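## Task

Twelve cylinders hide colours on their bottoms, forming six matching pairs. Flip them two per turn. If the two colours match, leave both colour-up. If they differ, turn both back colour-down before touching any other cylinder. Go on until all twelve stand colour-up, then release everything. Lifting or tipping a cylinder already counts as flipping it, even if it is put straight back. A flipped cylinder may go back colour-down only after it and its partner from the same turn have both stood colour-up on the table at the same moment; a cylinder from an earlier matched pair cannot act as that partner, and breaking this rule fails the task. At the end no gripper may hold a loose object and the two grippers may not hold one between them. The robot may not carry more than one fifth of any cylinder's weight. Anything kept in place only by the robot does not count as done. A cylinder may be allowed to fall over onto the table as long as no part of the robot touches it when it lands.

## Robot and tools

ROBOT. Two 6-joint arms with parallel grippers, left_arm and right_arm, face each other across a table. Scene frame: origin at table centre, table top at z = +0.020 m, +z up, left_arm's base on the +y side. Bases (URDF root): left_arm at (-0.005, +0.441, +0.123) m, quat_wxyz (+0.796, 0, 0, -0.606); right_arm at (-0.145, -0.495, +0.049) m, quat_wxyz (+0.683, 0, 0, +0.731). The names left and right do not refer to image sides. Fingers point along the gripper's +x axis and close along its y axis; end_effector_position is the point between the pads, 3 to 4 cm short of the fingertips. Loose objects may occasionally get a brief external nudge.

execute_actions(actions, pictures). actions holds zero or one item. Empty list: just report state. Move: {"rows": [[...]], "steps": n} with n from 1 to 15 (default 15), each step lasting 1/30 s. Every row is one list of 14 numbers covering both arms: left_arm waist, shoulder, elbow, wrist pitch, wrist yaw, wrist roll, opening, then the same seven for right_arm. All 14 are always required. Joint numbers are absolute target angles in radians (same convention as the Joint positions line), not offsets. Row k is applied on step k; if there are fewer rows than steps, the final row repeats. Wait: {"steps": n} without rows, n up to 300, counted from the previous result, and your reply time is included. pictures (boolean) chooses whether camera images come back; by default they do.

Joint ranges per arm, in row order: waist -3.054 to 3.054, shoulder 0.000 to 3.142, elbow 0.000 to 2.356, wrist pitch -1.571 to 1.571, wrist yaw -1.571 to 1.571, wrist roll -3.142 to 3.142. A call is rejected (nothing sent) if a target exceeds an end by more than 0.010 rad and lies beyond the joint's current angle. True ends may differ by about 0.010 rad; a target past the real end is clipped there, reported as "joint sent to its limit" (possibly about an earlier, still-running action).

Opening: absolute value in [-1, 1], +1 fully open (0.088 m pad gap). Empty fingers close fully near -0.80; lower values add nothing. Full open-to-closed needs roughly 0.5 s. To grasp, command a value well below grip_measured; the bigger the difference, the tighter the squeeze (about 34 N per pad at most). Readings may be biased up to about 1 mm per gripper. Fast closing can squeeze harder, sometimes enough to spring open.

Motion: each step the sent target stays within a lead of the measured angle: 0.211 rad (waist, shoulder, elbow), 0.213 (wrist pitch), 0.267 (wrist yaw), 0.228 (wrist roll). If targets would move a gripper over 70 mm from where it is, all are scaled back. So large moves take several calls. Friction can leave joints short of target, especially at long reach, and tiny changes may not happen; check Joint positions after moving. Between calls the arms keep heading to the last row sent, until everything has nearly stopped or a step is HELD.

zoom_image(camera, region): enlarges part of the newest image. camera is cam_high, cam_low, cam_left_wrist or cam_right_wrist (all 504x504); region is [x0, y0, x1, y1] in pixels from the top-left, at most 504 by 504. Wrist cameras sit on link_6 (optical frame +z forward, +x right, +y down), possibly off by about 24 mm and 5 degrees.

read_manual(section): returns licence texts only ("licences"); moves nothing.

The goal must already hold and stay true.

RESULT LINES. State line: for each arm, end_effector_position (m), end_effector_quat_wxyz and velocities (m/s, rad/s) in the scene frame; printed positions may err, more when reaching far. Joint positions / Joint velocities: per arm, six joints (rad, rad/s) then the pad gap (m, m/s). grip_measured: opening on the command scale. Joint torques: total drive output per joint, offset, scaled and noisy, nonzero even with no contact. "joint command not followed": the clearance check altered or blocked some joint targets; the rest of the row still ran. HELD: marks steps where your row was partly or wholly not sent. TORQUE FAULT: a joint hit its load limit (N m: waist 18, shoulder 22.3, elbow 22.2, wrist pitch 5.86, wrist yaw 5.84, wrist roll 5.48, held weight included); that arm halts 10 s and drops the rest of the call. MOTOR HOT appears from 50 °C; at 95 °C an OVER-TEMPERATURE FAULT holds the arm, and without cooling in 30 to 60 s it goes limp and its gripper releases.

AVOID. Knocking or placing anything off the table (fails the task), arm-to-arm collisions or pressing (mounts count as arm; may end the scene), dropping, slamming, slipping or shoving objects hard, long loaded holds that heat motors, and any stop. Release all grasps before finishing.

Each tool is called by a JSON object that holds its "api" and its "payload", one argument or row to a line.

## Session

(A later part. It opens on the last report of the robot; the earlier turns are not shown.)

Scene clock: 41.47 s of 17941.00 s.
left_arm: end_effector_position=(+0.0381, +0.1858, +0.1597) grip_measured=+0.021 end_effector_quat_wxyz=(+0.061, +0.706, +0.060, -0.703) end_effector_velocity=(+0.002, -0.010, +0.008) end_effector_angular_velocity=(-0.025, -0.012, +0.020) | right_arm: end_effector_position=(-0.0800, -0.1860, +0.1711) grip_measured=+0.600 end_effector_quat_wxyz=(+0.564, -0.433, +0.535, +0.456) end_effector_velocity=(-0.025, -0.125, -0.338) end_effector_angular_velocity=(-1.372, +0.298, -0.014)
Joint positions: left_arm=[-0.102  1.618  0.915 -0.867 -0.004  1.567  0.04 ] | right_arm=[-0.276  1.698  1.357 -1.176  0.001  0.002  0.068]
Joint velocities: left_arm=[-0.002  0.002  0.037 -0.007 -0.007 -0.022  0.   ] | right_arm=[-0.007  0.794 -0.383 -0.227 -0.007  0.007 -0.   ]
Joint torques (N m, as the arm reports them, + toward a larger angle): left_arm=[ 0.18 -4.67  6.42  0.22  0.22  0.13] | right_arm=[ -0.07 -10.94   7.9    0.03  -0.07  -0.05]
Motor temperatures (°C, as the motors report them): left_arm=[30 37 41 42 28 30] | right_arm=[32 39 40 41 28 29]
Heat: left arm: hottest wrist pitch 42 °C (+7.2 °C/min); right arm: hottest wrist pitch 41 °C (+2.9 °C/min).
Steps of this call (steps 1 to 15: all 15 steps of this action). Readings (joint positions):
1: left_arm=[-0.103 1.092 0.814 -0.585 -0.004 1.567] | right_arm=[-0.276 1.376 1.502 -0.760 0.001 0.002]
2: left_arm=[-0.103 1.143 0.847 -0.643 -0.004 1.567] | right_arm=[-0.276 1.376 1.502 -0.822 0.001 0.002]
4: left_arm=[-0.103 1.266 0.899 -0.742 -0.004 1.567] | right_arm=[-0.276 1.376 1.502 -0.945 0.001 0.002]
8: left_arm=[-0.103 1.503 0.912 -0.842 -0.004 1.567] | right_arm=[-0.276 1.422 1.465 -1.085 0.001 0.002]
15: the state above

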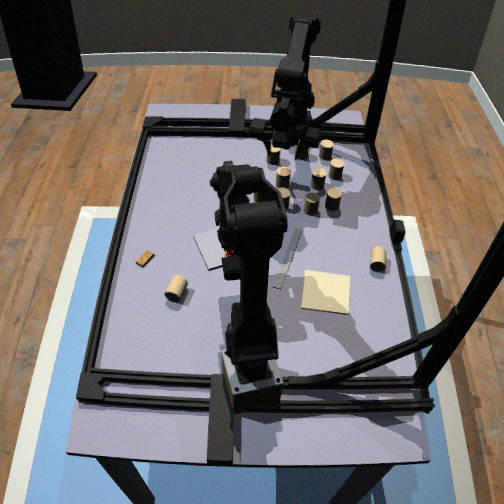

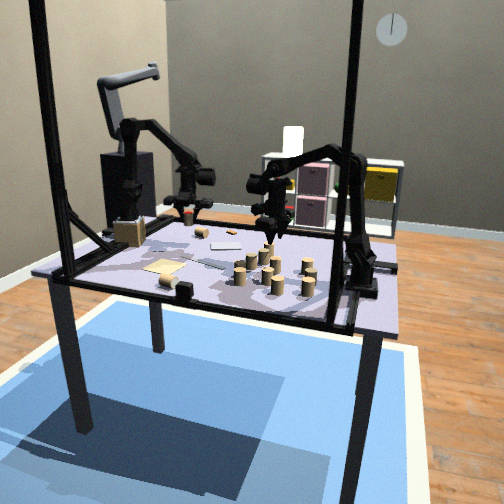

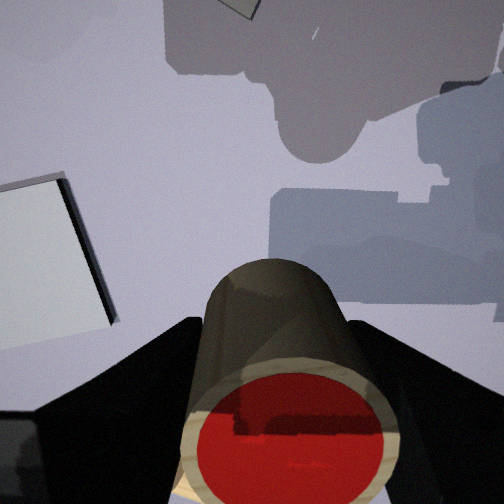

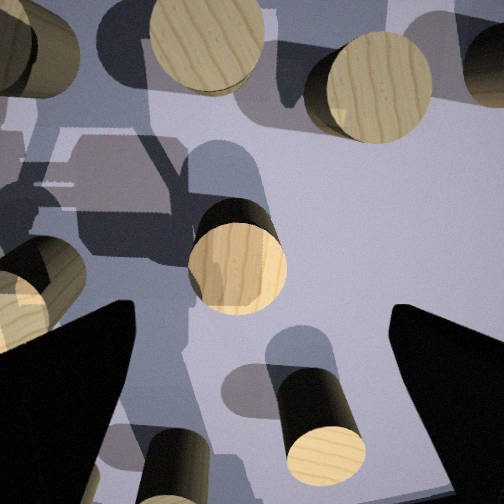

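{"api": "execute_actions", "payload": {
  "actions": [
    {"rows":[[-0.1,1.65,0.9,-0.83,0,1.571,-0.7,-0.256,1.73,1.31,-1.15,0,0,0.6],[-0.1,1.68,0.875,-0.78,0,1.571,-0.7,-0.256,1.737,1.28,-1.113,0,0,0.6],[-0.1,1.71,0.852,-0.73,0,1.571,-0.7,-0.256,1.746,1.252,-1.076,0,0,0.6],[-0.1,1.74,0.83,-0.68,0,1.571,-0.7,-0.256,1.756,1.224,-1.038,0,0,0.6],[-0.1,1.77,0.81,-0.63,0,1.571,-0.7,-0.256,1.767,1.196,-1.0,0,0,0.6],[-0.1,1.8,0.794,-0.58,0,1.571,-0.7,-0.256,1.779,1.168,-0.96,0,0,0.6],[-0.1,1.825,0.781,-0.54,0,1.571,-0.7,-0.256,1.792,1.14,-0.92,0,0,0.6],[-0.1,1.845,0.772,-0.51,0,1.571,-0.7,-0.256,1.805,1.115,-0.882,0,0,0.6],[-0.1,1.858,0.766,-0.49,0,1.571,-0.7,-0.256,1.817,1.094,-0.85,0,0,0.6],[-0.1,1.867,0.762,-0.477,0,1.571,-0.7,-0.256,1.825,1.081,-0.83,0,0,0.6],[-0.1,1.873,0.759,-0.468,0,1.571,-0.7,-0.256,1.83,1.074,-0.82,0,0,0.6],[-0.1,1.877,0.757,-0.462,0,1.571,-0.7,-0.256,1.83,1.074,-0.82,0,0,0.6]],"steps":15}
  ],
  "pictures": false
}}

{"api": "execute_actions", "payload": {
  "actions": [
    {"rows":[[-0.1,1.877,0.757,-0.462,0,1.571,-0.7,-0.256,1.83,1.074,-0.82,0,0,-0.7],[-0.1,1.877,0.757,-0.462,0,1.571,0.6,-0.256,1.83,1.074,-0.82,0,0,-0.7]],"steps":13}
  ],
  "pictures": false
}}

{"api": "execute_actions", "payload": {
  "actions": [
    {"rows":[[-0.1,1.825,0.785,-0.55,0,1.571,0.6,-0.256,1.805,1.115,-0.882,0,0,-0.7],[-0.1,1.77,0.82,-0.637,0,1.571,0.6,-0.256,1.779,1.168,-0.96,0,0,-0.7],[-0.1,1.7,0.87,-0.75,0,1.571,0.6,-0.256,1.75,1.24,-1.06,0,0,-0.7],[-0.1,1.624,0.924,-0.871,0,1.571,0.6,-0.256,1.72,1.335,-1.19,0,0,-0.7],[-0.1,1.624,0.924,-0.871,0,1.571,0.6,-0.256,1.72,1.335,-1.19,0,0,-0.7],[-0.1,1.058,0.9,-0.87,0,1.571,0.9,-0.256,1.72,1.335,-1.19,0,0,-0.7],[-0.1,1.058,0.9,-0.87,0,1.571,0.9,-0.256,1.379,1.45,-1.19,0,0,-0.7],[-0.1,1.058,0.9,-0.87,0,1.571,0.9,-0.256,1.379,1.45,-1.19,0,0,-0.7],[-0.1,1.058,0.9,-0.87,0,1.571,0.9,-0.256,1.379,1.45,-1.19,0,0,-0.7],[-0.43,1.058,0.8,-0.3,0,1.571,0.9,-0.216,1.379,1.35,-0.8,0,0,-0.7]],"steps":13}
  ],
  "pictures": false
}}

{"api": "execute_actions", "payload": {
  "actions": [
    {"rows":[[-0.43,1.058,0.672,0.386,0,1.571,0.9,-0.216,1.376,1.165,0.211,0,0,-0.7]],"steps":15}
  ],
  "pictures": false
}}

{"api": "execute_actions", "payload": {
  "actions": [
    {"rows":[[-0.43,1.058,0.672,0.386,0,1.571,0.9,-0.216,1.376,1.165,0.211,0,0,-0.7]],"steps":10}
  ]
}}

Scene clock: 51.80 s of 17941.00 s.
left_arm: end_effector_position=(+0.0380, +0.1864, +0.0688) grip_measured=+0.018 end_effector_quat_wxyz=(+0.056, +0.706, +0.065, -0.703) end_effector_velocity=(+0.005, -0.023, -0.010) end_effector_angular_velocity=(-0.105, -0.040, -0.015) | right_arm: end_effector_position=(-0.0878, -0.1960, +0.0680) grip_measured=+0.600 end_effector_quat_wxyz=(+0.543, -0.452, +0.548, +0.447) end_effector_velocity=(+0.002, +0.012, -0.019) end_effector_angular_velocity=(+0.085, -0.009, +0.005)
Joint positions: left_arm=[-0.102  1.868  0.762 -0.477 -0.004  1.567  0.04 ] | right_arm=[-0.258  1.824  1.08  -0.837  0.     0.002  0.068]
Joint velocities: left_arm=[-0.007  0.032 -0.012  0.154 -0.022  0.007 -0.   ] | right_arm=[-0.002  0.012 -0.071  0.168 -0.007 -0.007  0.   ]
Joint torques (N m, as the arm reports them, + toward a larger angle): left_arm=[ 0.18 -5.01  3.86  0.57  0.21  0.12] | right_arm=[ 0.21 -7.32  5.64  0.35 -0.04 -0.03]
Motor temperatures (°C, as the motors report them): left_arm=[30 38 41 41 28 30] | right_arm=[31 40 40 40 28 29]
Heat: left arm: hottest elbow 41 °C (+4.6 °C/min); right arm: hottest shoulder 40 °C (+1.2 °C/min).
Steps of this call (steps 1 to 30: the robot went on to your last target; steps 31 to 295: nothing new was sent; steps 296 to 310: all 15 steps of this action). Readings (joint positions):
296: left_arm=[-0.102 1.622 0.916 -0.865 -0.004 1.567] | right_arm=[-0.276 1.729 1.338 -1.184 0.000 0.002]
297: left_arm=[-0.102 1.630 0.910 -0.844 -0.004 1.567] | right_arm=[-0.272 1.729 1.329 -1.164 0.000 0.002]
299: left_arm=[-0.102 1.665 0.887 -0.768 -0.004 1.567] | right_arm=[-0.264 1.730 1.295 -1.108 0.000 0.002]
303: left_arm=[-0.102 1.780 0.813 -0.606 -0.004 1.567] | right_arm=[-0.258 1.758 1.191 -0.971 0.000 0.002]
310: the state above

Scene clock: 52.23 s of 17941.00 s.
left_arm: end_effector_position=(+0.0385, +0.1839, +0.0683) grip_measured=+0.645 end_effector_quat_wxyz=(+0.060, +0.706, +0.061, -0.703) end_effector_velocity=(-0.000, +0.003, -0.001) end_effector_angular_velocity=(+0.013, -0.005, +0.005) | right_arm: end_effector_position=(-0.0873, -0.1931, +0.0677) grip_measured=+0.003 end_effector_quat_wxyz=(+0.547, -0.449, +0.545, +0.450) end_effector_velocity=(-0.001, -0.003, -0.001) end_effector_angular_velocity=(-0.011, +0.009, +0.020)
Joint positions: left_arm=[-0.102  1.87   0.762 -0.464 -0.004  1.567  0.071] | right_arm=[-0.258  1.824  1.079 -0.822 -0.     0.002  0.039]
Joint velocities: left_arm=[-0.002  0.002 -0.002 -0.007 -0.007 -0.007  0.026] | right_arm=[-0.002  0.002 -0.002 -0.007 -0.007 -0.022  0.   ]
Joint torques (N m, as the arm reports them, + toward a larger angle): left_arm=[ 0.21 -4.93  3.77  0.57  0.23  0.11] | right_arm=[ 0.21 -7.12  5.16  0.24 -0.02 -0.02]
Motor temperatures (°C, as the motors report them): left_arm=[30 38 41 41 28 30] | right_arm=[31 40 40 40 28 29]
Heat: left arm: hottest elbow 41 °C (+4.6 °C/min); right arm: hottest shoulder 40 °C (+1.1 °C/min).
Steps of this call (steps 1 to 13: all 13 steps of this action). Readings (joint positions):
1: left_arm=[-0.102 1.869 0.762 -0.472 -0.004 1.567] | right_arm=[-0.258 1.824 1.079 -0.832 0.001 0.002]
2: left_arm=[-0.102 1.869 0.762 -0.469 -0.004 1.567] | right_arm=[-0.258 1.824 1.079 -0.827 0.001 0.002]
4: left_arm=[-0.102 1.869 0.762 -0.467 -0.004 1.567] | right_arm=[-0.258 1.824 1.079 -0.824 0.001 0.002]
8: left_arm=[-0.102 1.870 0.762 -0.465 -0.004 1.567] | right_arm=[-0.258 1.824 1.079 -0.822 -0.000 0.002]
13: the state above

Scene clock: 52.67 s of 17941.00 s.
left_arm: end_effector_position=(-0.0116, +0.1430, +0.2386) grip_measured=+0.885 end_effector_quat_wxyz=(+0.173, +0.683, -0.185, -0.685) end_effector_velocity=(-0.470, -0.198, +0.473) end_effector_angular_velocity=(-2.741, +0.098, -1.557) | right_arm: end_effector_position=(-0.0875, -0.1457, +0.2489) grip_measured=+0.003 end_effector_quat_wxyz=(+0.656, -0.331, +0.391, +0.555) end_effector_velocity=(-0.056, +0.159, +0.607) end_effector_angular_velocity=(+2.781, -0.471, +0.235)
Joint positions: left_arm=[-0.292  1.277  0.834 -0.615 -0.004  1.567  0.082] | right_arm=[-0.232  1.493  1.353 -0.935  0.001  0.002  0.039]
Joint velocities: left_arm=[-1.546 -1.477 -0.295  1.56   0.037 -0.007  0.008] | right_arm=[ 0.232 -1.365 -0.002  1.458  0.007 -0.007  0.001]
Joint torques (N m, as the arm reports them, + toward a larger angle): left_arm=[ 0.88 -5.16  6.36  1.47  0.16  0.04] | right_arm=[-0.03 -7.37  6.77  1.02 -0.08 -0.04]
Motor temperatures (°C, as the motors report them): left_arm=[30 38 41 41 28 30] | right_arm=[31 40 40 40 28 29]
Heat: left arm: hottest elbow 41 °C (+4.6 °C/min); right arm: hottest shoulder 40 °C (+1.1 °C/min).
Steps of this call (steps 1 to 13: all 13 steps of this action). Readings (joint positions):
1: left_arm=[-0.102 1.867 0.764 -0.476 -0.004 1.567] | right_arm=[-0.258 1.824 1.082 -0.831 -0.000 0.002]
2: left_arm=[-0.102 1.854 0.773 -0.519 -0.004 1.567] | right_arm=[-0.258 1.824 1.096 -0.867 -0.000 0.002]
4: left_arm=[-0.102 1.789 0.810 -0.649 -0.004 1.567] | right_arm=[-0.258 1.812 1.159 -0.987 -0.000 0.002]
8: left_arm=[-0.102 1.569 0.889 -0.810 -0.004 1.567] | right_arm=[-0.258 1.720 1.312 -1.119 -0.000 0.002]
13: the state above

Scene clock: 53.17 s of 17941.00 s.
left_arm: end_effector_position=(-0.0618, +0.0860, +0.4019) grip_measured=+0.900 end_effector_quat_wxyz=(+0.436, +0.482, -0.516, -0.559) end_effector_velocity=(-0.003, -0.008, +0.264) end_effector_angular_velocity=(-1.169, +0.193, +0.001) | right_arm: end_effector_position=(-0.0801, -0.0648, +0.3676) grip_measured=+0.003 end_effector_quat_wxyz=(+0.754, -0.074, +0.088, +0.647) end_effector_velocity=(+0.013, +0.087, +0.386) end_effector_angular_velocity=(+1.793, -0.277, +0.006)
Joint positions: left_arm=[-0.427  1.065  0.679  0.297 -0.     1.567  0.083] | right_arm=[-0.218  1.383  1.165 -0.012  0.001  0.002  0.039]
Joint velocities: left_arm=[-0.007 -0.071 -0.007  1.121 -0.007 -0.007 -0.   ] | right_arm=[-0.002 -0.007 -0.002  1.81  -0.007 -0.007 -0.   ]
Joint torques (N m, as the arm reports them, + toward a larger angle): left_arm=[-0.19 -3.59  7.08  1.83  0.04  0.05] | right_arm=[ 0.2  -7.24  7.82  1.82 -0.06 -0.02]
Motor temperatures (°C, as the motors report them): left_arm=[30 38 41 41 28 30] | right_arm=[31 40 40 40 28 29]
Heat: left arm: hottest elbow 41 °C (+4.5 °C/min); right arm: hottest shoulder 40 °C (+1.1 °C/min).
Steps of this call (steps 1 to 15: all 15 steps of this action). Readings (joint positions):
1: left_arm=[-0.340 1.223 0.807 -0.544 -0.003 1.567] | right_arm=[-0.226 1.451 1.329 -0.862 0.001 0.002]
2: left_arm=[-0.376 1.167 0.774 -0.479 -0.000 1.567] | right_arm=[-0.221 1.409 1.297 -0.796 0.001 0.002]
4: left_arm=[-0.412 1.094 0.722 -0.365 0.001 1.567] | right_arm=[-0.218 1.369 1.238 -0.684 0.001 0.002]
8: left_arm=[-0.424 1.074 0.683 -0.119 0.000 1.567] | right_arm=[-0.218 1.381 1.172 -0.446 0.001 0.002]
15: the state above

Scene clock: 53.50 s of 17941.00 s.
left_arm: end_effector_position=(-0.0618, +0.0865, +0.4221) grip_measured=+0.900 end_effector_quat_wxyz=(+0.460, +0.458, -0.537, -0.538) end_effector_velocity=(-0.001, +0.002, +0.002) end_effector_angular_velocity=(-0.001, +0.008, -0.000) | right_arm: end_effector_position=(-0.0795, -0.0604, +0.4160) grip_measured=+0.003 end_effector_quat_wxyz=(+0.759, -0.003, +0.005, +0.652) end_effector_velocity=(-0.002, -0.000, +0.026) end_effector_angular_velocity=(+0.112, -0.024, +0.010)
Joint positions: left_arm=[-0.427  1.058  0.678  0.382 -0.     1.567  0.083] | right_arm=[-0.218  1.378  1.165  0.202  0.001  0.002  0.039]
Joint velocities: left_arm=[-0.007 -0.007  0.002 -0.007 -0.007 -0.007  0.   ] | right_arm=[ 0.002 -0.002  0.002  0.11  -0.007 -0.007 -0.   ]
Joint torques (N m, as the arm reports them, + toward a larger angle): left_arm=[-0.23 -3.39  7.09  2.2   0.04  0.05] | right_arm=[ 0.21 -6.69  7.79  1.66 -0.07 -0.04]
Motor temperatures (°C, as the motors report them): left_arm=[30 38 41 41 28 30] | right_arm=[31 40 40 40 28 29]
Heat: left arm: hottest elbow 41 °C (+4.5 °C/min); right arm: hottest shoulder 40 °C (+1.1 °C/min).
Steps of this call (steps 1 to 10: all 10 steps of this action). Readings (joint positions):
1: left_arm=[-0.427 1.062 0.679 0.328 -0.000 1.567] | right_arm=[-0.218 1.383 1.165 0.048 0.001 0.002]
2: left_arm=[-0.427 1.059 0.679 0.346 -0.000 1.567] | right_arm=[-0.218 1.383 1.165 0.101 0.001 0.002]
4: left_arm=[-0.427 1.058 0.679 0.365 -0.000 1.567] | right_arm=[-0.218 1.380 1.165 0.163 0.001 0.002]
8: left_arm=[-0.427 1.058 0.679 0.380 -0.000 1.567] | right_arm=[-0.218 1.378 1.165 0.195 0.001 0.002]
10: the state above

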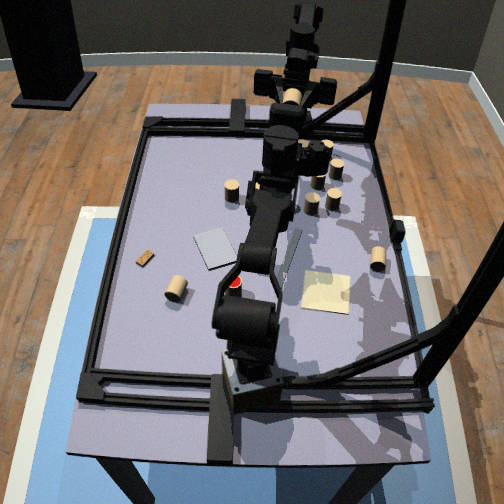

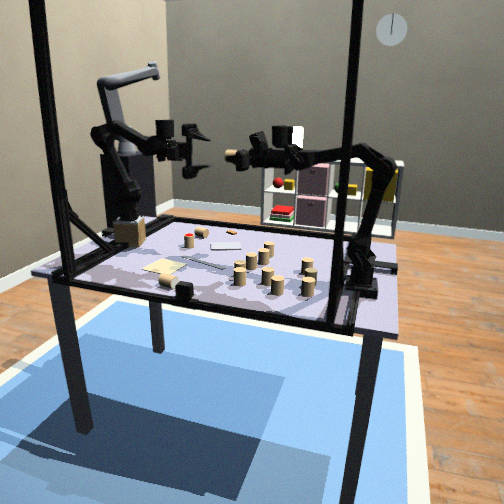

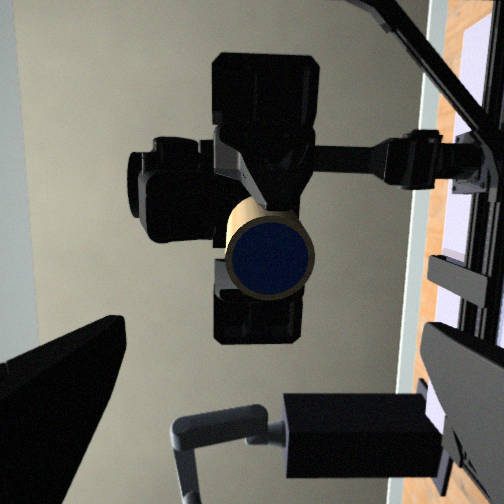

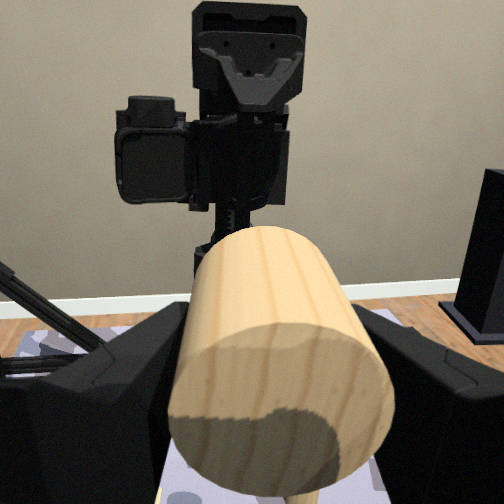

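{"api": "execute_actions", "payload": {
  "actions": [
    {"rows":[[-0.43,1.2,0.77,0.44,0,1.571,0.9,-0.216,1.376,1.165,0.211,0,0,-0.7],[-0.43,1.2,0.77,0.44,0,1.571,0.9,-0.216,1.376,1.165,0.211,0,0,-0.7],[-0.43,1.33,0.86,0.48,0,1.571,0.9,-0.216,1.376,1.165,0.211,0,0,-0.7],[-0.43,1.33,0.86,0.48,0,1.571,0.9,-0.216,1.376,1.165,0.211,0,0,-0.7],[-0.43,1.43,0.93,0.51,0,1.571,0.9,-0.216,1.376,1.165,0.211,0,0,-0.7],[-0.43,1.43,0.93,0.51,0,1.571,0.9,-0.216,1.376,1.165,0.211,0,0,-0.7],[-0.43,1.524,1.0,0.537,0,1.571,0.9,-0.216,1.376,1.165,0.211,0,0,-0.7]],"steps":14}
  ],
  "pictures": false
}}

{"api": "execute_actions", "payload": {
  "actions": [
    {"rows":[[-0.43,1.524,1.0,0.537,0,1.571,-0.7,-0.216,1.376,1.165,0.211,0,0,-0.7]],"steps":12}
  ],
  "pictures": false
}}

{"api": "execute_actions", "payload": {
  "actions": [
    {"rows":[[-0.43,1.524,1.0,0.537,0,1.571,-0.7,-0.216,1.376,1.165,0.211,0,0,0.6]],"steps":11}
  ],
  "pictures": false
}}

{"api": "execute_actions", "payload": {
  "actions": [
    {"rows":[[-0.43,1.43,0.93,0.51,0,1.571,-0.7,-0.216,1.376,1.165,0.211,0,0,0.9],[-0.43,1.33,0.86,0.48,0,1.571,-0.7,-0.216,1.376,1.165,0.211,0,0,0.9],[-0.43,1.2,0.77,0.44,0,1.571,-0.7,-0.216,1.376,1.165,0.211,0,0,0.9],[-0.43,1.058,0.672,0.386,0,1.571,-0.7,-0.216,1.376,1.165,0.211,0,0,0.9]],"steps":8}
  ],
  "pictures": false
}}

{"api": "execute_actions", "payload": {
  "actions": [
    {"rows":[[-0.36,1.058,0.8,-0.87,0,1.571,-0.7,-0.216,1.376,1.165,0.211,0,0,0.9]],"steps":15}
  ],
  "pictures": false
}}

{"api": "execute_actions", "payload": {
  "actions": [
    {"rows":[[-0.36,1.624,0.924,-0.871,0,1.571,-0.7,-0.216,1.376,1.165,0.211,0,0,0.9]],"steps":13}
  ],
  "pictures": false
}}

{"api": "execute_actions", "payload": {
  "actions": [
    {"rows":[[-0.36,1.65,0.9,-0.83,0,1.571,-0.7,-0.216,1.376,1.165,0.211,0,0,0.9],[-0.36,1.68,0.875,-0.78,0,1.571,-0.7,-0.216,1.376,1.165,0.211,0,0,0.9],[-0.36,1.71,0.852,-0.73,0,1.571,-0.7,-0.216,1.376,1.165,0.211,0,0,0.9],[-0.36,1.74,0.83,-0.68,0,1.571,-0.7,-0.216,1.376,1.165,0.211,0,0,0.9],[-0.36,1.77,0.81,-0.63,0,1.571,-0.7,-0.216,1.376,1.165,0.211,0,0,0.9],[-0.36,1.8,0.794,-0.58,0,1.571,-0.7,-0.216,1.376,1.165,0.211,0,0,0.9],[-0.36,1.825,0.781,-0.54,0,1.571,-0.7,-0.216,1.376,1.165,0.211,0,0,0.9],[-0.36,1.845,0.772,-0.51,0,1.571,-0.7,-0.216,1.376,1.165,0.211,0,0,0.9],[-0.36,1.858,0.766,-0.49,0,1.571,-0.7,-0.216,1.376,1.165,0.211,0,0,0.9],[-0.36,1.867,0.762,-0.477,0,1.571,-0.7,-0.216,1.376,1.165,0.211,0,0,0.9],[-0.36,1.873,0.759,-0.468,0,1.571,-0.7,-0.216,1.376,1.165,0.211,0,0,0.9],[-0.36,1.877,0.757,-0.462,0,1.571,-0.7,-0.216,1.376,1.165,0.211,0,0,0.9]],"steps":15}
  ],
  "pictures": false
}}

{"api": "execute_actions", "payload": {
  "actions": [
    {"rows":[[-0.36,1.877,0.757,-0.462,0,1.571,-0.7,-0.216,1.376,1.165,0.211,0,0,0.9],[-0.36,1.877,0.757,-0.462,0,1.571,0.6,-0.216,1.376,1.165,0.211,0,0,0.9]],"steps":14}
  ]
}}

Scene clock: 67.00 s of 17941.00 s.
left_arm: end_effector_position=(-0.0789, -0.0190, +0.4141) grip_measured=+0.900 end_effector_quat_wxyz=(+0.457, +0.461, -0.535, -0.541) end_effector_velocity=(-0.007, -0.014, +0.028) end_effector_angular_velocity=(-0.083, +0.021, -0.015) | right_arm: end_effector_position=(-0.0796, -0.0603, +0.4171) grip_measured=+0.003 end_effector_quat_wxyz=(+0.758, -0.001, +0.002, +0.652) end_effector_velocity=(-0.000, -0.001, -0.004) end_effector_angular_velocity=(-0.013, -0.005, +0.005)
Joint positions: left_arm=[-0.428  1.518  0.979  0.529 -0.     1.568  0.083] | right_arm=[-0.218  1.378  1.165  0.208  0.001  0.001  0.039]
Joint velocities: left_arm=[-0.007  0.046  0.081  0.051  0.007 -0.007  0.   ] | right_arm=[-0.002 -0.002 -0.007 -0.007 -0.007 -0.007  0.   ]
Joint torques (N m, as the arm reports them, + toward a larger angle): left_arm=[-0.22 -6.18  9.57  2.4   0.04  0.03] | right_arm=[ 0.07 -6.77  7.85  1.6  -0.05 -0.03]
Motor temperatures (°C, as the motors report them): left_arm=[30 38 41 42 28 30] | right_arm=[31 40 41 42 28 29]
Heat: left arm: hottest wrist pitch 42 °C (+4.0 °C/min); right arm: hottest wrist pitch 42 °C (+3.0 °C/min).
Steps of this call (steps 1 to 15: the robot went on to your last target; steps 16 to 391: nothing new was sent; steps 392 to 405: all 14 steps of this action). Readings (joint positions):
392: left_arm=[-0.428 1.078 0.688 0.392 0.000 1.567] | right_arm=[-0.218 1.378 1.165 0.208 0.001 0.001]
393: left_arm=[-0.428 1.109 0.710 0.413 -0.000 1.567] | right_arm=[-0.218 1.378 1.165 0.208 0.001 0.001]
395: left_arm=[-0.428 1.211 0.784 0.450 -0.000 1.567] | right_arm=[-0.218 1.378 1.165 0.208 0.001 0.001]
399: left_arm=[-0.428 1.419 0.927 0.508 -0.000 1.567] | right_arm=[-0.218 1.378 1.165 0.208 0.001 0.001]
405: the state above

Scene clock: 67.40 s of 17941.00 s.
left_arm: end_effector_position=(-0.0791, -0.0202, +0.4217) grip_measured=+0.023 end_effector_quat_wxyz=(+0.463, +0.455, -0.540, -0.536) end_effector_velocity=(+0.000, +0.001, -0.002) end_effector_angular_velocity=(+0.008, +0.006, +0.005) | right_arm: end_effector_position=(-0.0796, -0.0603, +0.4168) grip_measured=+0.003 end_effector_quat_wxyz=(+0.758, -0.002, +0.003, +0.652) end_effector_velocity=(-0.000, -0.001, +0.001) end_effector_angular_velocity=(+0.006, -0.008, +0.015)
Joint positions: left_arm=[-0.428  1.519  0.993  0.537 -0.     1.568  0.04 ] | right_arm=[-0.218  1.378  1.165  0.207  0.001  0.001  0.039]
Joint velocities: left_arm=[-0.002 -0.002 -0.002 -0.007 -0.007 -0.007 -0.   ] | right_arm=[-0.007 -0.002 -0.002  0.007 -0.022 -0.007 -0.   ]
Joint torques (N m, as the arm reports them, + toward a larger angle): left_arm=[-0.14 -5.65  8.6   1.97  0.04  0.02] | right_arm=[ 0.07 -6.79  7.9   1.73 -0.07  0.01]
Motor temperatures (°C, as the motors report them): left_arm=[30 38 41 43 28 30] | right_arm=[31 40 41 42 28 29]
Heat: left arm: hottest wrist pitch 43 °C (+5.1 °C/min); right arm: hottest wrist pitch 42 °C (+3.1 °C/min).
Steps of this call (steps 1 to 12: all 12 steps of this action). Readings (joint positions):
1: left_arm=[-0.428 1.519 0.982 0.531 -0.000 1.568] | right_arm=[-0.218 1.378 1.165 0.208 0.001 0.001]
2: left_arm=[-0.428 1.519 0.985 0.534 -0.000 1.568] | right_arm=[-0.218 1.378 1.165 0.208 0.001 0.001]
4: left_arm=[-0.428 1.519 0.990 0.536 -0.000 1.568] | right_arm=[-0.218 1.378 1.165 0.208 0.001 0.001]
8: left_arm=[-0.428 1.519 0.992 0.537 -0.000 1.568] | right_arm=[-0.218 1.378 1.165 0.208 0.001 0.001]
12: the state above

Scene clock: 67.77 s of 17941.00 s.
left_arm: end_effector_position=(-0.0791, -0.0203, +0.4213) grip_measured=+0.023 end_effector_quat_wxyz=(+0.462, +0.456, -0.539, -0.537) end_effector_velocity=(-0.002, +0.001, -0.005) end_effector_angular_velocity=(+0.023, +0.004, -0.000) | right_arm: end_effector_position=(-0.0797, -0.0603, +0.4174) grip_measured=+0.573 end_effector_quat_wxyz=(+0.758, -0.001, +0.002, +0.652) end_effector_velocity=(-0.000, -0.001, -0.002) end_effector_angular_velocity=(-0.011, -0.021, +0.005)
Joint positions: left_arm=[-0.428  1.52   0.993  0.536 -0.     1.568  0.04 ] | right_arm=[-0.218  1.378  1.165  0.21   0.001  0.001  0.067]
Joint velocities: left_arm=[-0.007 -0.002 -0.002 -0.022 -0.007 -0.007  0.   ] | right_arm=[-0.002 -0.002 -0.002 -0.007 -0.007 -0.022  0.175]
Joint torques (N m, as the arm reports them, + toward a larger angle): left_arm=[-0.18 -5.79  8.6   2.09  0.04  0.03] | right_arm=[ 0.07 -6.77  7.84  1.52 -0.06 -0.02]
Motor temperatures (°C, as the motors report them): left_arm=[30 38 41 43 28 30] | right_arm=[31 40 41 42 28 29]
Heat: left arm: hottest wrist pitch 43 °C (+5.1 °C/min); right arm: hottest wrist pitch 42 °C (+3.1 °C/min).
Steps of this call (steps 1 to 11: all 11 steps of this action). Readings (joint positions):
1: left_arm=[-0.428 1.519 0.993 0.537 -0.000 1.568] | right_arm=[-0.218 1.378 1.165 0.207 0.001 0.001]
2: left_arm=[-0.428 1.519 0.993 0.537 -0.000 1.568] | right_arm=[-0.218 1.378 1.165 0.207 0.001 0.001]
4: left_arm=[-0.428 1.519 0.993 0.537 -0.000 1.568] | right_arm=[-0.218 1.378 1.165 0.207 0.001 0.001]
8: left_arm=[-0.428 1.520 0.993 0.536 -0.000 1.568] | right_arm=[-0.218 1.378 1.165 0.209 0.001 0.001]
11: the state above

Scene clock: 68.03 s of 17941.00 s.
left_arm: end_effector_position=(-0.0649, +0.0686, +0.4034) grip_measured=+0.023 end_effector_quat_wxyz=(+0.445, +0.473, -0.524, -0.551) end_effector_velocity=(+0.039, +0.230, +0.154) end_effector_angular_velocity=(-0.554, +0.080, +0.019) | right_arm: end_effector_position=(-0.0796, -0.0603, +0.4174) grip_measured=+0.884 end_effector_quat_wxyz=(+0.758, -0.001, +0.002, +0.652) end_effector_velocity=(-0.000, -0.001, -0.002) end_effector_angular_velocity=(-0.008, -0.006, +0.005)
Joint positions: left_arm=[-0.428  1.15   0.7    0.395 -0.     1.568  0.04 ] | right_arm=[-0.218  1.378  1.165  0.21   0.001  0.001  0.082]
Joint velocities: left_arm=[-0.002 -1.131 -0.505 -0.066 -0.022  0.007 -0.   ] | right_arm=[-0.002 -0.002 -0.002 -0.007 -0.007 -0.007  0.009]
Joint torques (N m, as the arm reports them, + toward a larger angle): left_arm=[-0.19 -3.98  9.52  2.52  0.03  0.02] | right_arm=[ 0.09 -6.8   7.85  1.52 -0.06 -0.03]
Motor temperatures (°C, as the motors report them): left_arm=[30 38 41 43 28 30] | right_arm=[31 40 41 42 28 29]
Heat: left arm: hottest wrist pitch 43 °C (+5.1 °C/min); right arm: hottest wrist pitch 42 °C (+3.0 °C/min).
Steps of this call (steps 1 to 8: all 8 steps of this action). Readings (joint positions):
1: left_arm=[-0.428 1.509 0.986 0.534 -0.000 1.568] | right_arm=[-0.218 1.378 1.165 0.210 0.001 0.001]
2: left_arm=[-0.428 1.480 0.962 0.518 -0.000 1.568] | right_arm=[-0.218 1.378 1.165 0.210 0.001 0.001]
4: left_arm=[-0.428 1.373 0.858 0.469 -0.000 1.568] | right_arm=[-0.218 1.378 1.165 0.210 0.001 0.001]
8: the state above

Scene clock: 68.53 s of 17941.00 s.
left_arm: end_effector_position=(-0.0337, +0.1433, +0.2981) grip_measured=+0.022 end_effector_quat_wxyz=(+0.243, +0.637, -0.302, -0.666) end_effector_velocity=(+0.032, +0.296, -0.303) end_effector_angular_velocity=(+1.937, -0.191, +0.023) | right_arm: end_effector_position=(-0.0796, -0.0603, +0.4174) grip_measured=+0.900 end_effector_quat_wxyz=(+0.758, -0.001, +0.002, +0.652) end_effector_velocity=(+0.002, -0.001, -0.004) end_effector_angular_velocity=(-0.013, -0.005, -0.010)
Joint positions: left_arm=[-0.363  1.06   0.797 -0.515  0.003  1.568  0.04 ] | right_arm=[-0.218  1.378  1.165  0.21   0.001  0.001  0.083]
Joint velocities: left_arm=[ 0.002  0.002 -0.002 -1.941 -0.022 -0.007  0.001] | right_arm=[-0.002 -0.002 -0.007 -0.007  0.007 -0.007 -0.   ]
Joint torques (N m, as the arm reports them, + toward a larger angle): left_arm=[ 0.23 -3.31  8.06  1.68 -0.04  0.03] | right_arm=[ 0.11 -6.76  7.84  1.53 -0.08 -0.01]
Motor temperatures (°C, as the motors report them): left_arm=[30 38 41 43 28 30] | right_arm=[31 40 41 42 28 29]
Heat: left arm: hottest wrist pitch 43 °C (+5.0 °C/min); right arm: hottest wrist pitch 42 °C (+3.0 °C/min).
Steps of this call (steps 1 to 15: all 15 steps of this action). Readings (joint positions):
1: left_arm=[-0.422 1.118 0.707 0.352 0.004 1.568] | right_arm=[-0.218 1.378 1.165 0.210 0.001 0.001]
2: left_arm=[-0.406 1.097 0.731 0.285 0.004 1.568] | right_arm=[-0.218 1.378 1.165 0.210 0.001 0.001]
4: left_arm=[-0.377 1.074 0.775 0.174 0.003 1.568] | right_arm=[-0.218 1.378 1.165 0.210 0.001 0.001]
8: left_arm=[-0.364 1.057 0.797 -0.073 0.003 1.568] | right_arm=[-0.218 1.378 1.165 0.210 0.001 0.001]
15: the state above

Scene clock: 68.97 s of 17941.00 s.
left_arm: end_effector_position=(-0.0297, +0.1843, +0.1594) grip_measured=+0.022 end_effector_quat_wxyz=(-0.032, +0.705, -0.031, -0.708) end_effector_velocity=(-0.000, -0.007, -0.000) end_effector_angular_velocity=(+0.007, -0.008, +0.005) | right_arm: end_effector_position=(-0.0796, -0.0603, +0.4174) grip_measured=+0.900 end_effector_quat_wxyz=(+0.758, -0.001, +0.002, +0.652) end_effector_velocity=(-0.000, -0.001, -0.002) end_effector_angular_velocity=(-0.008, -0.006, +0.005)
Joint positions: left_arm=[-0.362  1.616  0.912 -0.867  0.003  1.568  0.04 ] | right_arm=[-0.218  1.378  1.165  0.21   0.001  0.001  0.083]
Joint velocities: left_arm=[-0.002  0.032  0.032 -0.007 -0.007 -0.007 -0.001] | right_arm=[-0.002 -0.002 -0.002 -0.007 -0.007 -0.007  0.   ]
Joint torques (N m, as the arm reports them, + toward a larger angle): left_arm=[ 0.19 -5.13  7.02  0.32 -0.01  0.09] | right_arm=[ 0.16 -6.82  7.87  1.54 -0.06 -0.02]
Motor temperatures (°C, as the motors report them): left_arm=[30 38 41 43 28 30] | right_arm=[31 40 41 42 28 29]
Heat: left arm: hottest wrist pitch 43 °C (+5.0 °C/min); right arm: hottest wrist pitch 42 °C (+3.0 °C/min).
Steps of this call (steps 1 to 13: all 13 steps of this action). Readings (joint positions):
1: left_arm=[-0.363 1.090 0.814 -0.593 0.003 1.568] | right_arm=[-0.218 1.378 1.165 0.210 0.001 0.001]
2: left_arm=[-0.363 1.139 0.846 -0.651 0.003 1.568] | right_arm=[-0.218 1.378 1.165 0.210 0.001 0.001]
4: left_arm=[-0.363 1.262 0.898 -0.747 0.003 1.568] | right_arm=[-0.218 1.378 1.165 0.210 0.001 0.001]
8: left_arm=[-0.362 1.500 0.912 -0.844 0.003 1.568] | right_arm=[-0.218 1.378 1.165 0.210 0.001 0.001]
13: the state above

Scene clock: 69.47 s of 17941.00 s.
left_arm: end_effector_position=(-0.0297, +0.1849, +0.0690) grip_measured=+0.021 end_effector_quat_wxyz=(-0.038, +0.706, -0.025, -0.707) end_effector_velocity=(-0.001, -0.017, -0.008) end_effector_angular_velocity=(-0.100, +0.002, +0.005) | right_arm: end_effector_position=(-0.0796, -0.0604, +0.4175) grip_measured=+0.900 end_effector_quat_wxyz=(+0.758, -0.001, +0.002, +0.652) end_effector_velocity=(-0.000, -0.001, -0.004) end_effector_angular_velocity=(-0.011, +0.009, +0.005)
Joint positions: left_arm=[-0.362  1.867  0.762 -0.482  0.003  1.568  0.04 ] | right_arm=[-0.218  1.378  1.165  0.21   0.001  0.001  0.083]
Joint velocities: left_arm=[-0.002  0.012 -0.027  0.139 -0.007 -0.007 -0.   ] | right_arm=[-0.002 -0.002 -0.007 -0.007 -0.007  0.007  0.   ]
Joint torques (N m, as the arm reports them, + toward a larger angle): left_arm=[ 0.18 -4.85  4.06  0.97 -0.01  0.09] | right_arm=[ 0.14 -6.76  7.78  1.52 -0.06 -0.03]
Motor temperatures (°C, as the motors report them): left_arm=[30 38 41 42 28 30] | right_arm=[31 40 41 42 28 29]
Heat: left arm: hottest wrist pitch 42 °C (+4.0 °C/min); right arm: hottest wrist pitch 42 °C (+3.0 °C/min).
Steps of this call (steps 1 to 15: all 15 steps of this action). Readings (joint positions):
1: left_arm=[-0.362 1.619 0.913 -0.863 0.003 1.568] | right_arm=[-0.218 1.378 1.165 0.210 0.001 0.001]
2: left_arm=[-0.362 1.626 0.908 -0.842 0.003 1.568] | right_arm=[-0.218 1.378 1.165 0.210 0.001 0.001]
4: left_arm=[-0.362 1.661 0.888 -0.768 0.003 1.568] | right_arm=[-0.218 1.378 1.165 0.210 0.001 0.001]
8: left_arm=[-0.362 1.780 0.813 -0.605 0.003 1.568] | right_arm=[-0.218 1.378 1.165 0.210 0.001 0.001]
15: the state above

Scene clock: 69.93 s of 17941.00 s.
left_arm: end_effector_position=(-0.0300, +0.1816, +0.0682) grip_measured=+0.628 end_effector_quat_wxyz=(-0.032, +0.705, -0.031, -0.708) end_effector_velocity=(-0.002, -0.001, +0.000) end_effector_angular_velocity=(-0.007, +0.008, +0.005) | right_arm: end_effector_position=(-0.0796, -0.0604, +0.4175) grip_measured=+0.900 end_effector_quat_wxyz=(+0.758, -0.001, +0.002, +0.652) end_effector_velocity=(+0.002, -0.001, -0.002) end_effector_angular_velocity=(-0.008, -0.006, +0.000)
Joint positions: left_arm=[-0.362  1.87   0.76  -0.463  0.003  1.568  0.07 ] | right_arm=[-0.218  1.378  1.165  0.21   0.001  0.001  0.083]
Joint velocities: left_arm=[-0.002 -0.002 -0.002  0.007  0.007 -0.007 -0.043] | right_arm=[-0.007 -0.002 -0.002 -0.007 -0.007 -0.007 -0.   ]
Joint torques (N m, as the arm reports them, + toward a larger angle): left_arm=[ 0.21 -4.84  3.83  0.5  -0.01  0.09] | right_arm=[ 0.16 -6.77  7.85  1.52 -0.05 -0.04]
Motor temperatures (°C, as the motors report them): left_arm=[30 38 41 42 28 30] | right_arm=[31 40 41 42 28 29]
Heat: left arm: hottest wrist pitch 42 °C (+4.0 °C/min); right arm: hottest wrist pitch 42 °C (+3.0 °C/min).
Steps of this call (steps 1 to 14: all 14 steps of this action). Readings (joint positions):
1: left_arm=[-0.362 1.867 0.761 -0.478 0.003 1.568] | right_arm=[-0.218 1.378 1.165 0.210 0.001 0.001]
2: left_arm=[-0.362 1.867 0.761 -0.475 0.003 1.568] | right_arm=[-0.218 1.378 1.165 0.210 0.001 0.001]
4: left_arm=[-0.362 1.867 0.761 -0.472 0.003 1.568] | right_arm=[-0.218 1.378 1.165 0.210 0.001 0.001]
8: left_arm=[-0.362 1.868 0.760 -0.464 0.003 1.568] | right_arm=[-0.218 1.378 1.165 0.210 0.001 0.001]
14: the state above

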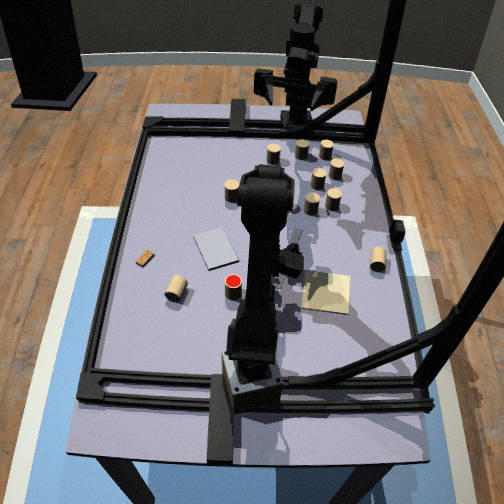

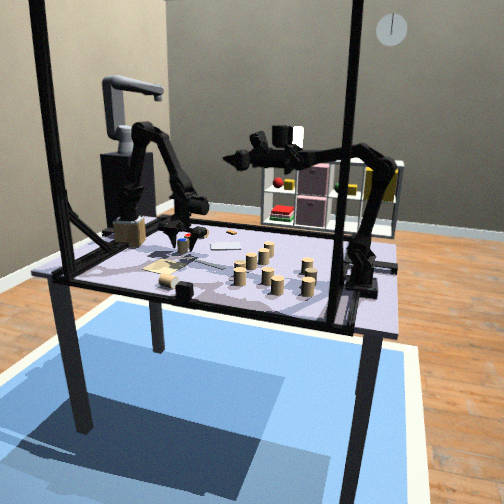

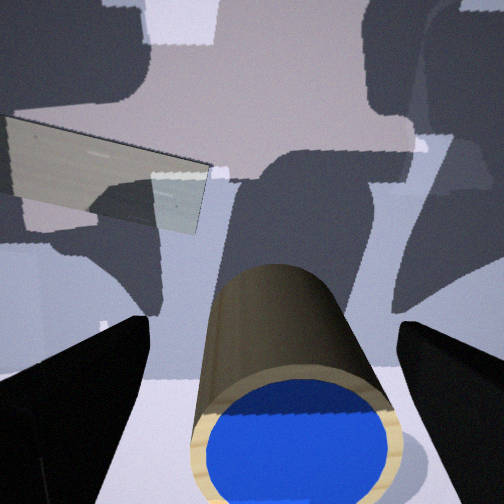

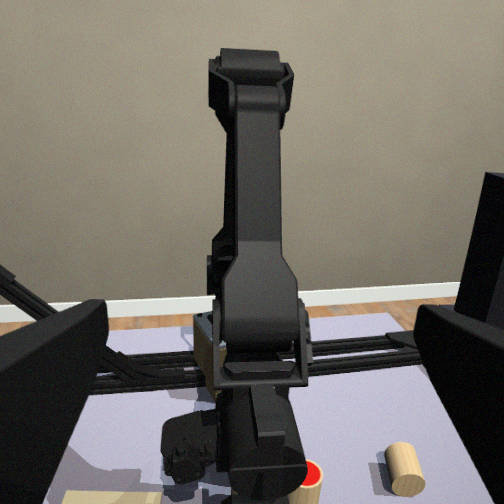

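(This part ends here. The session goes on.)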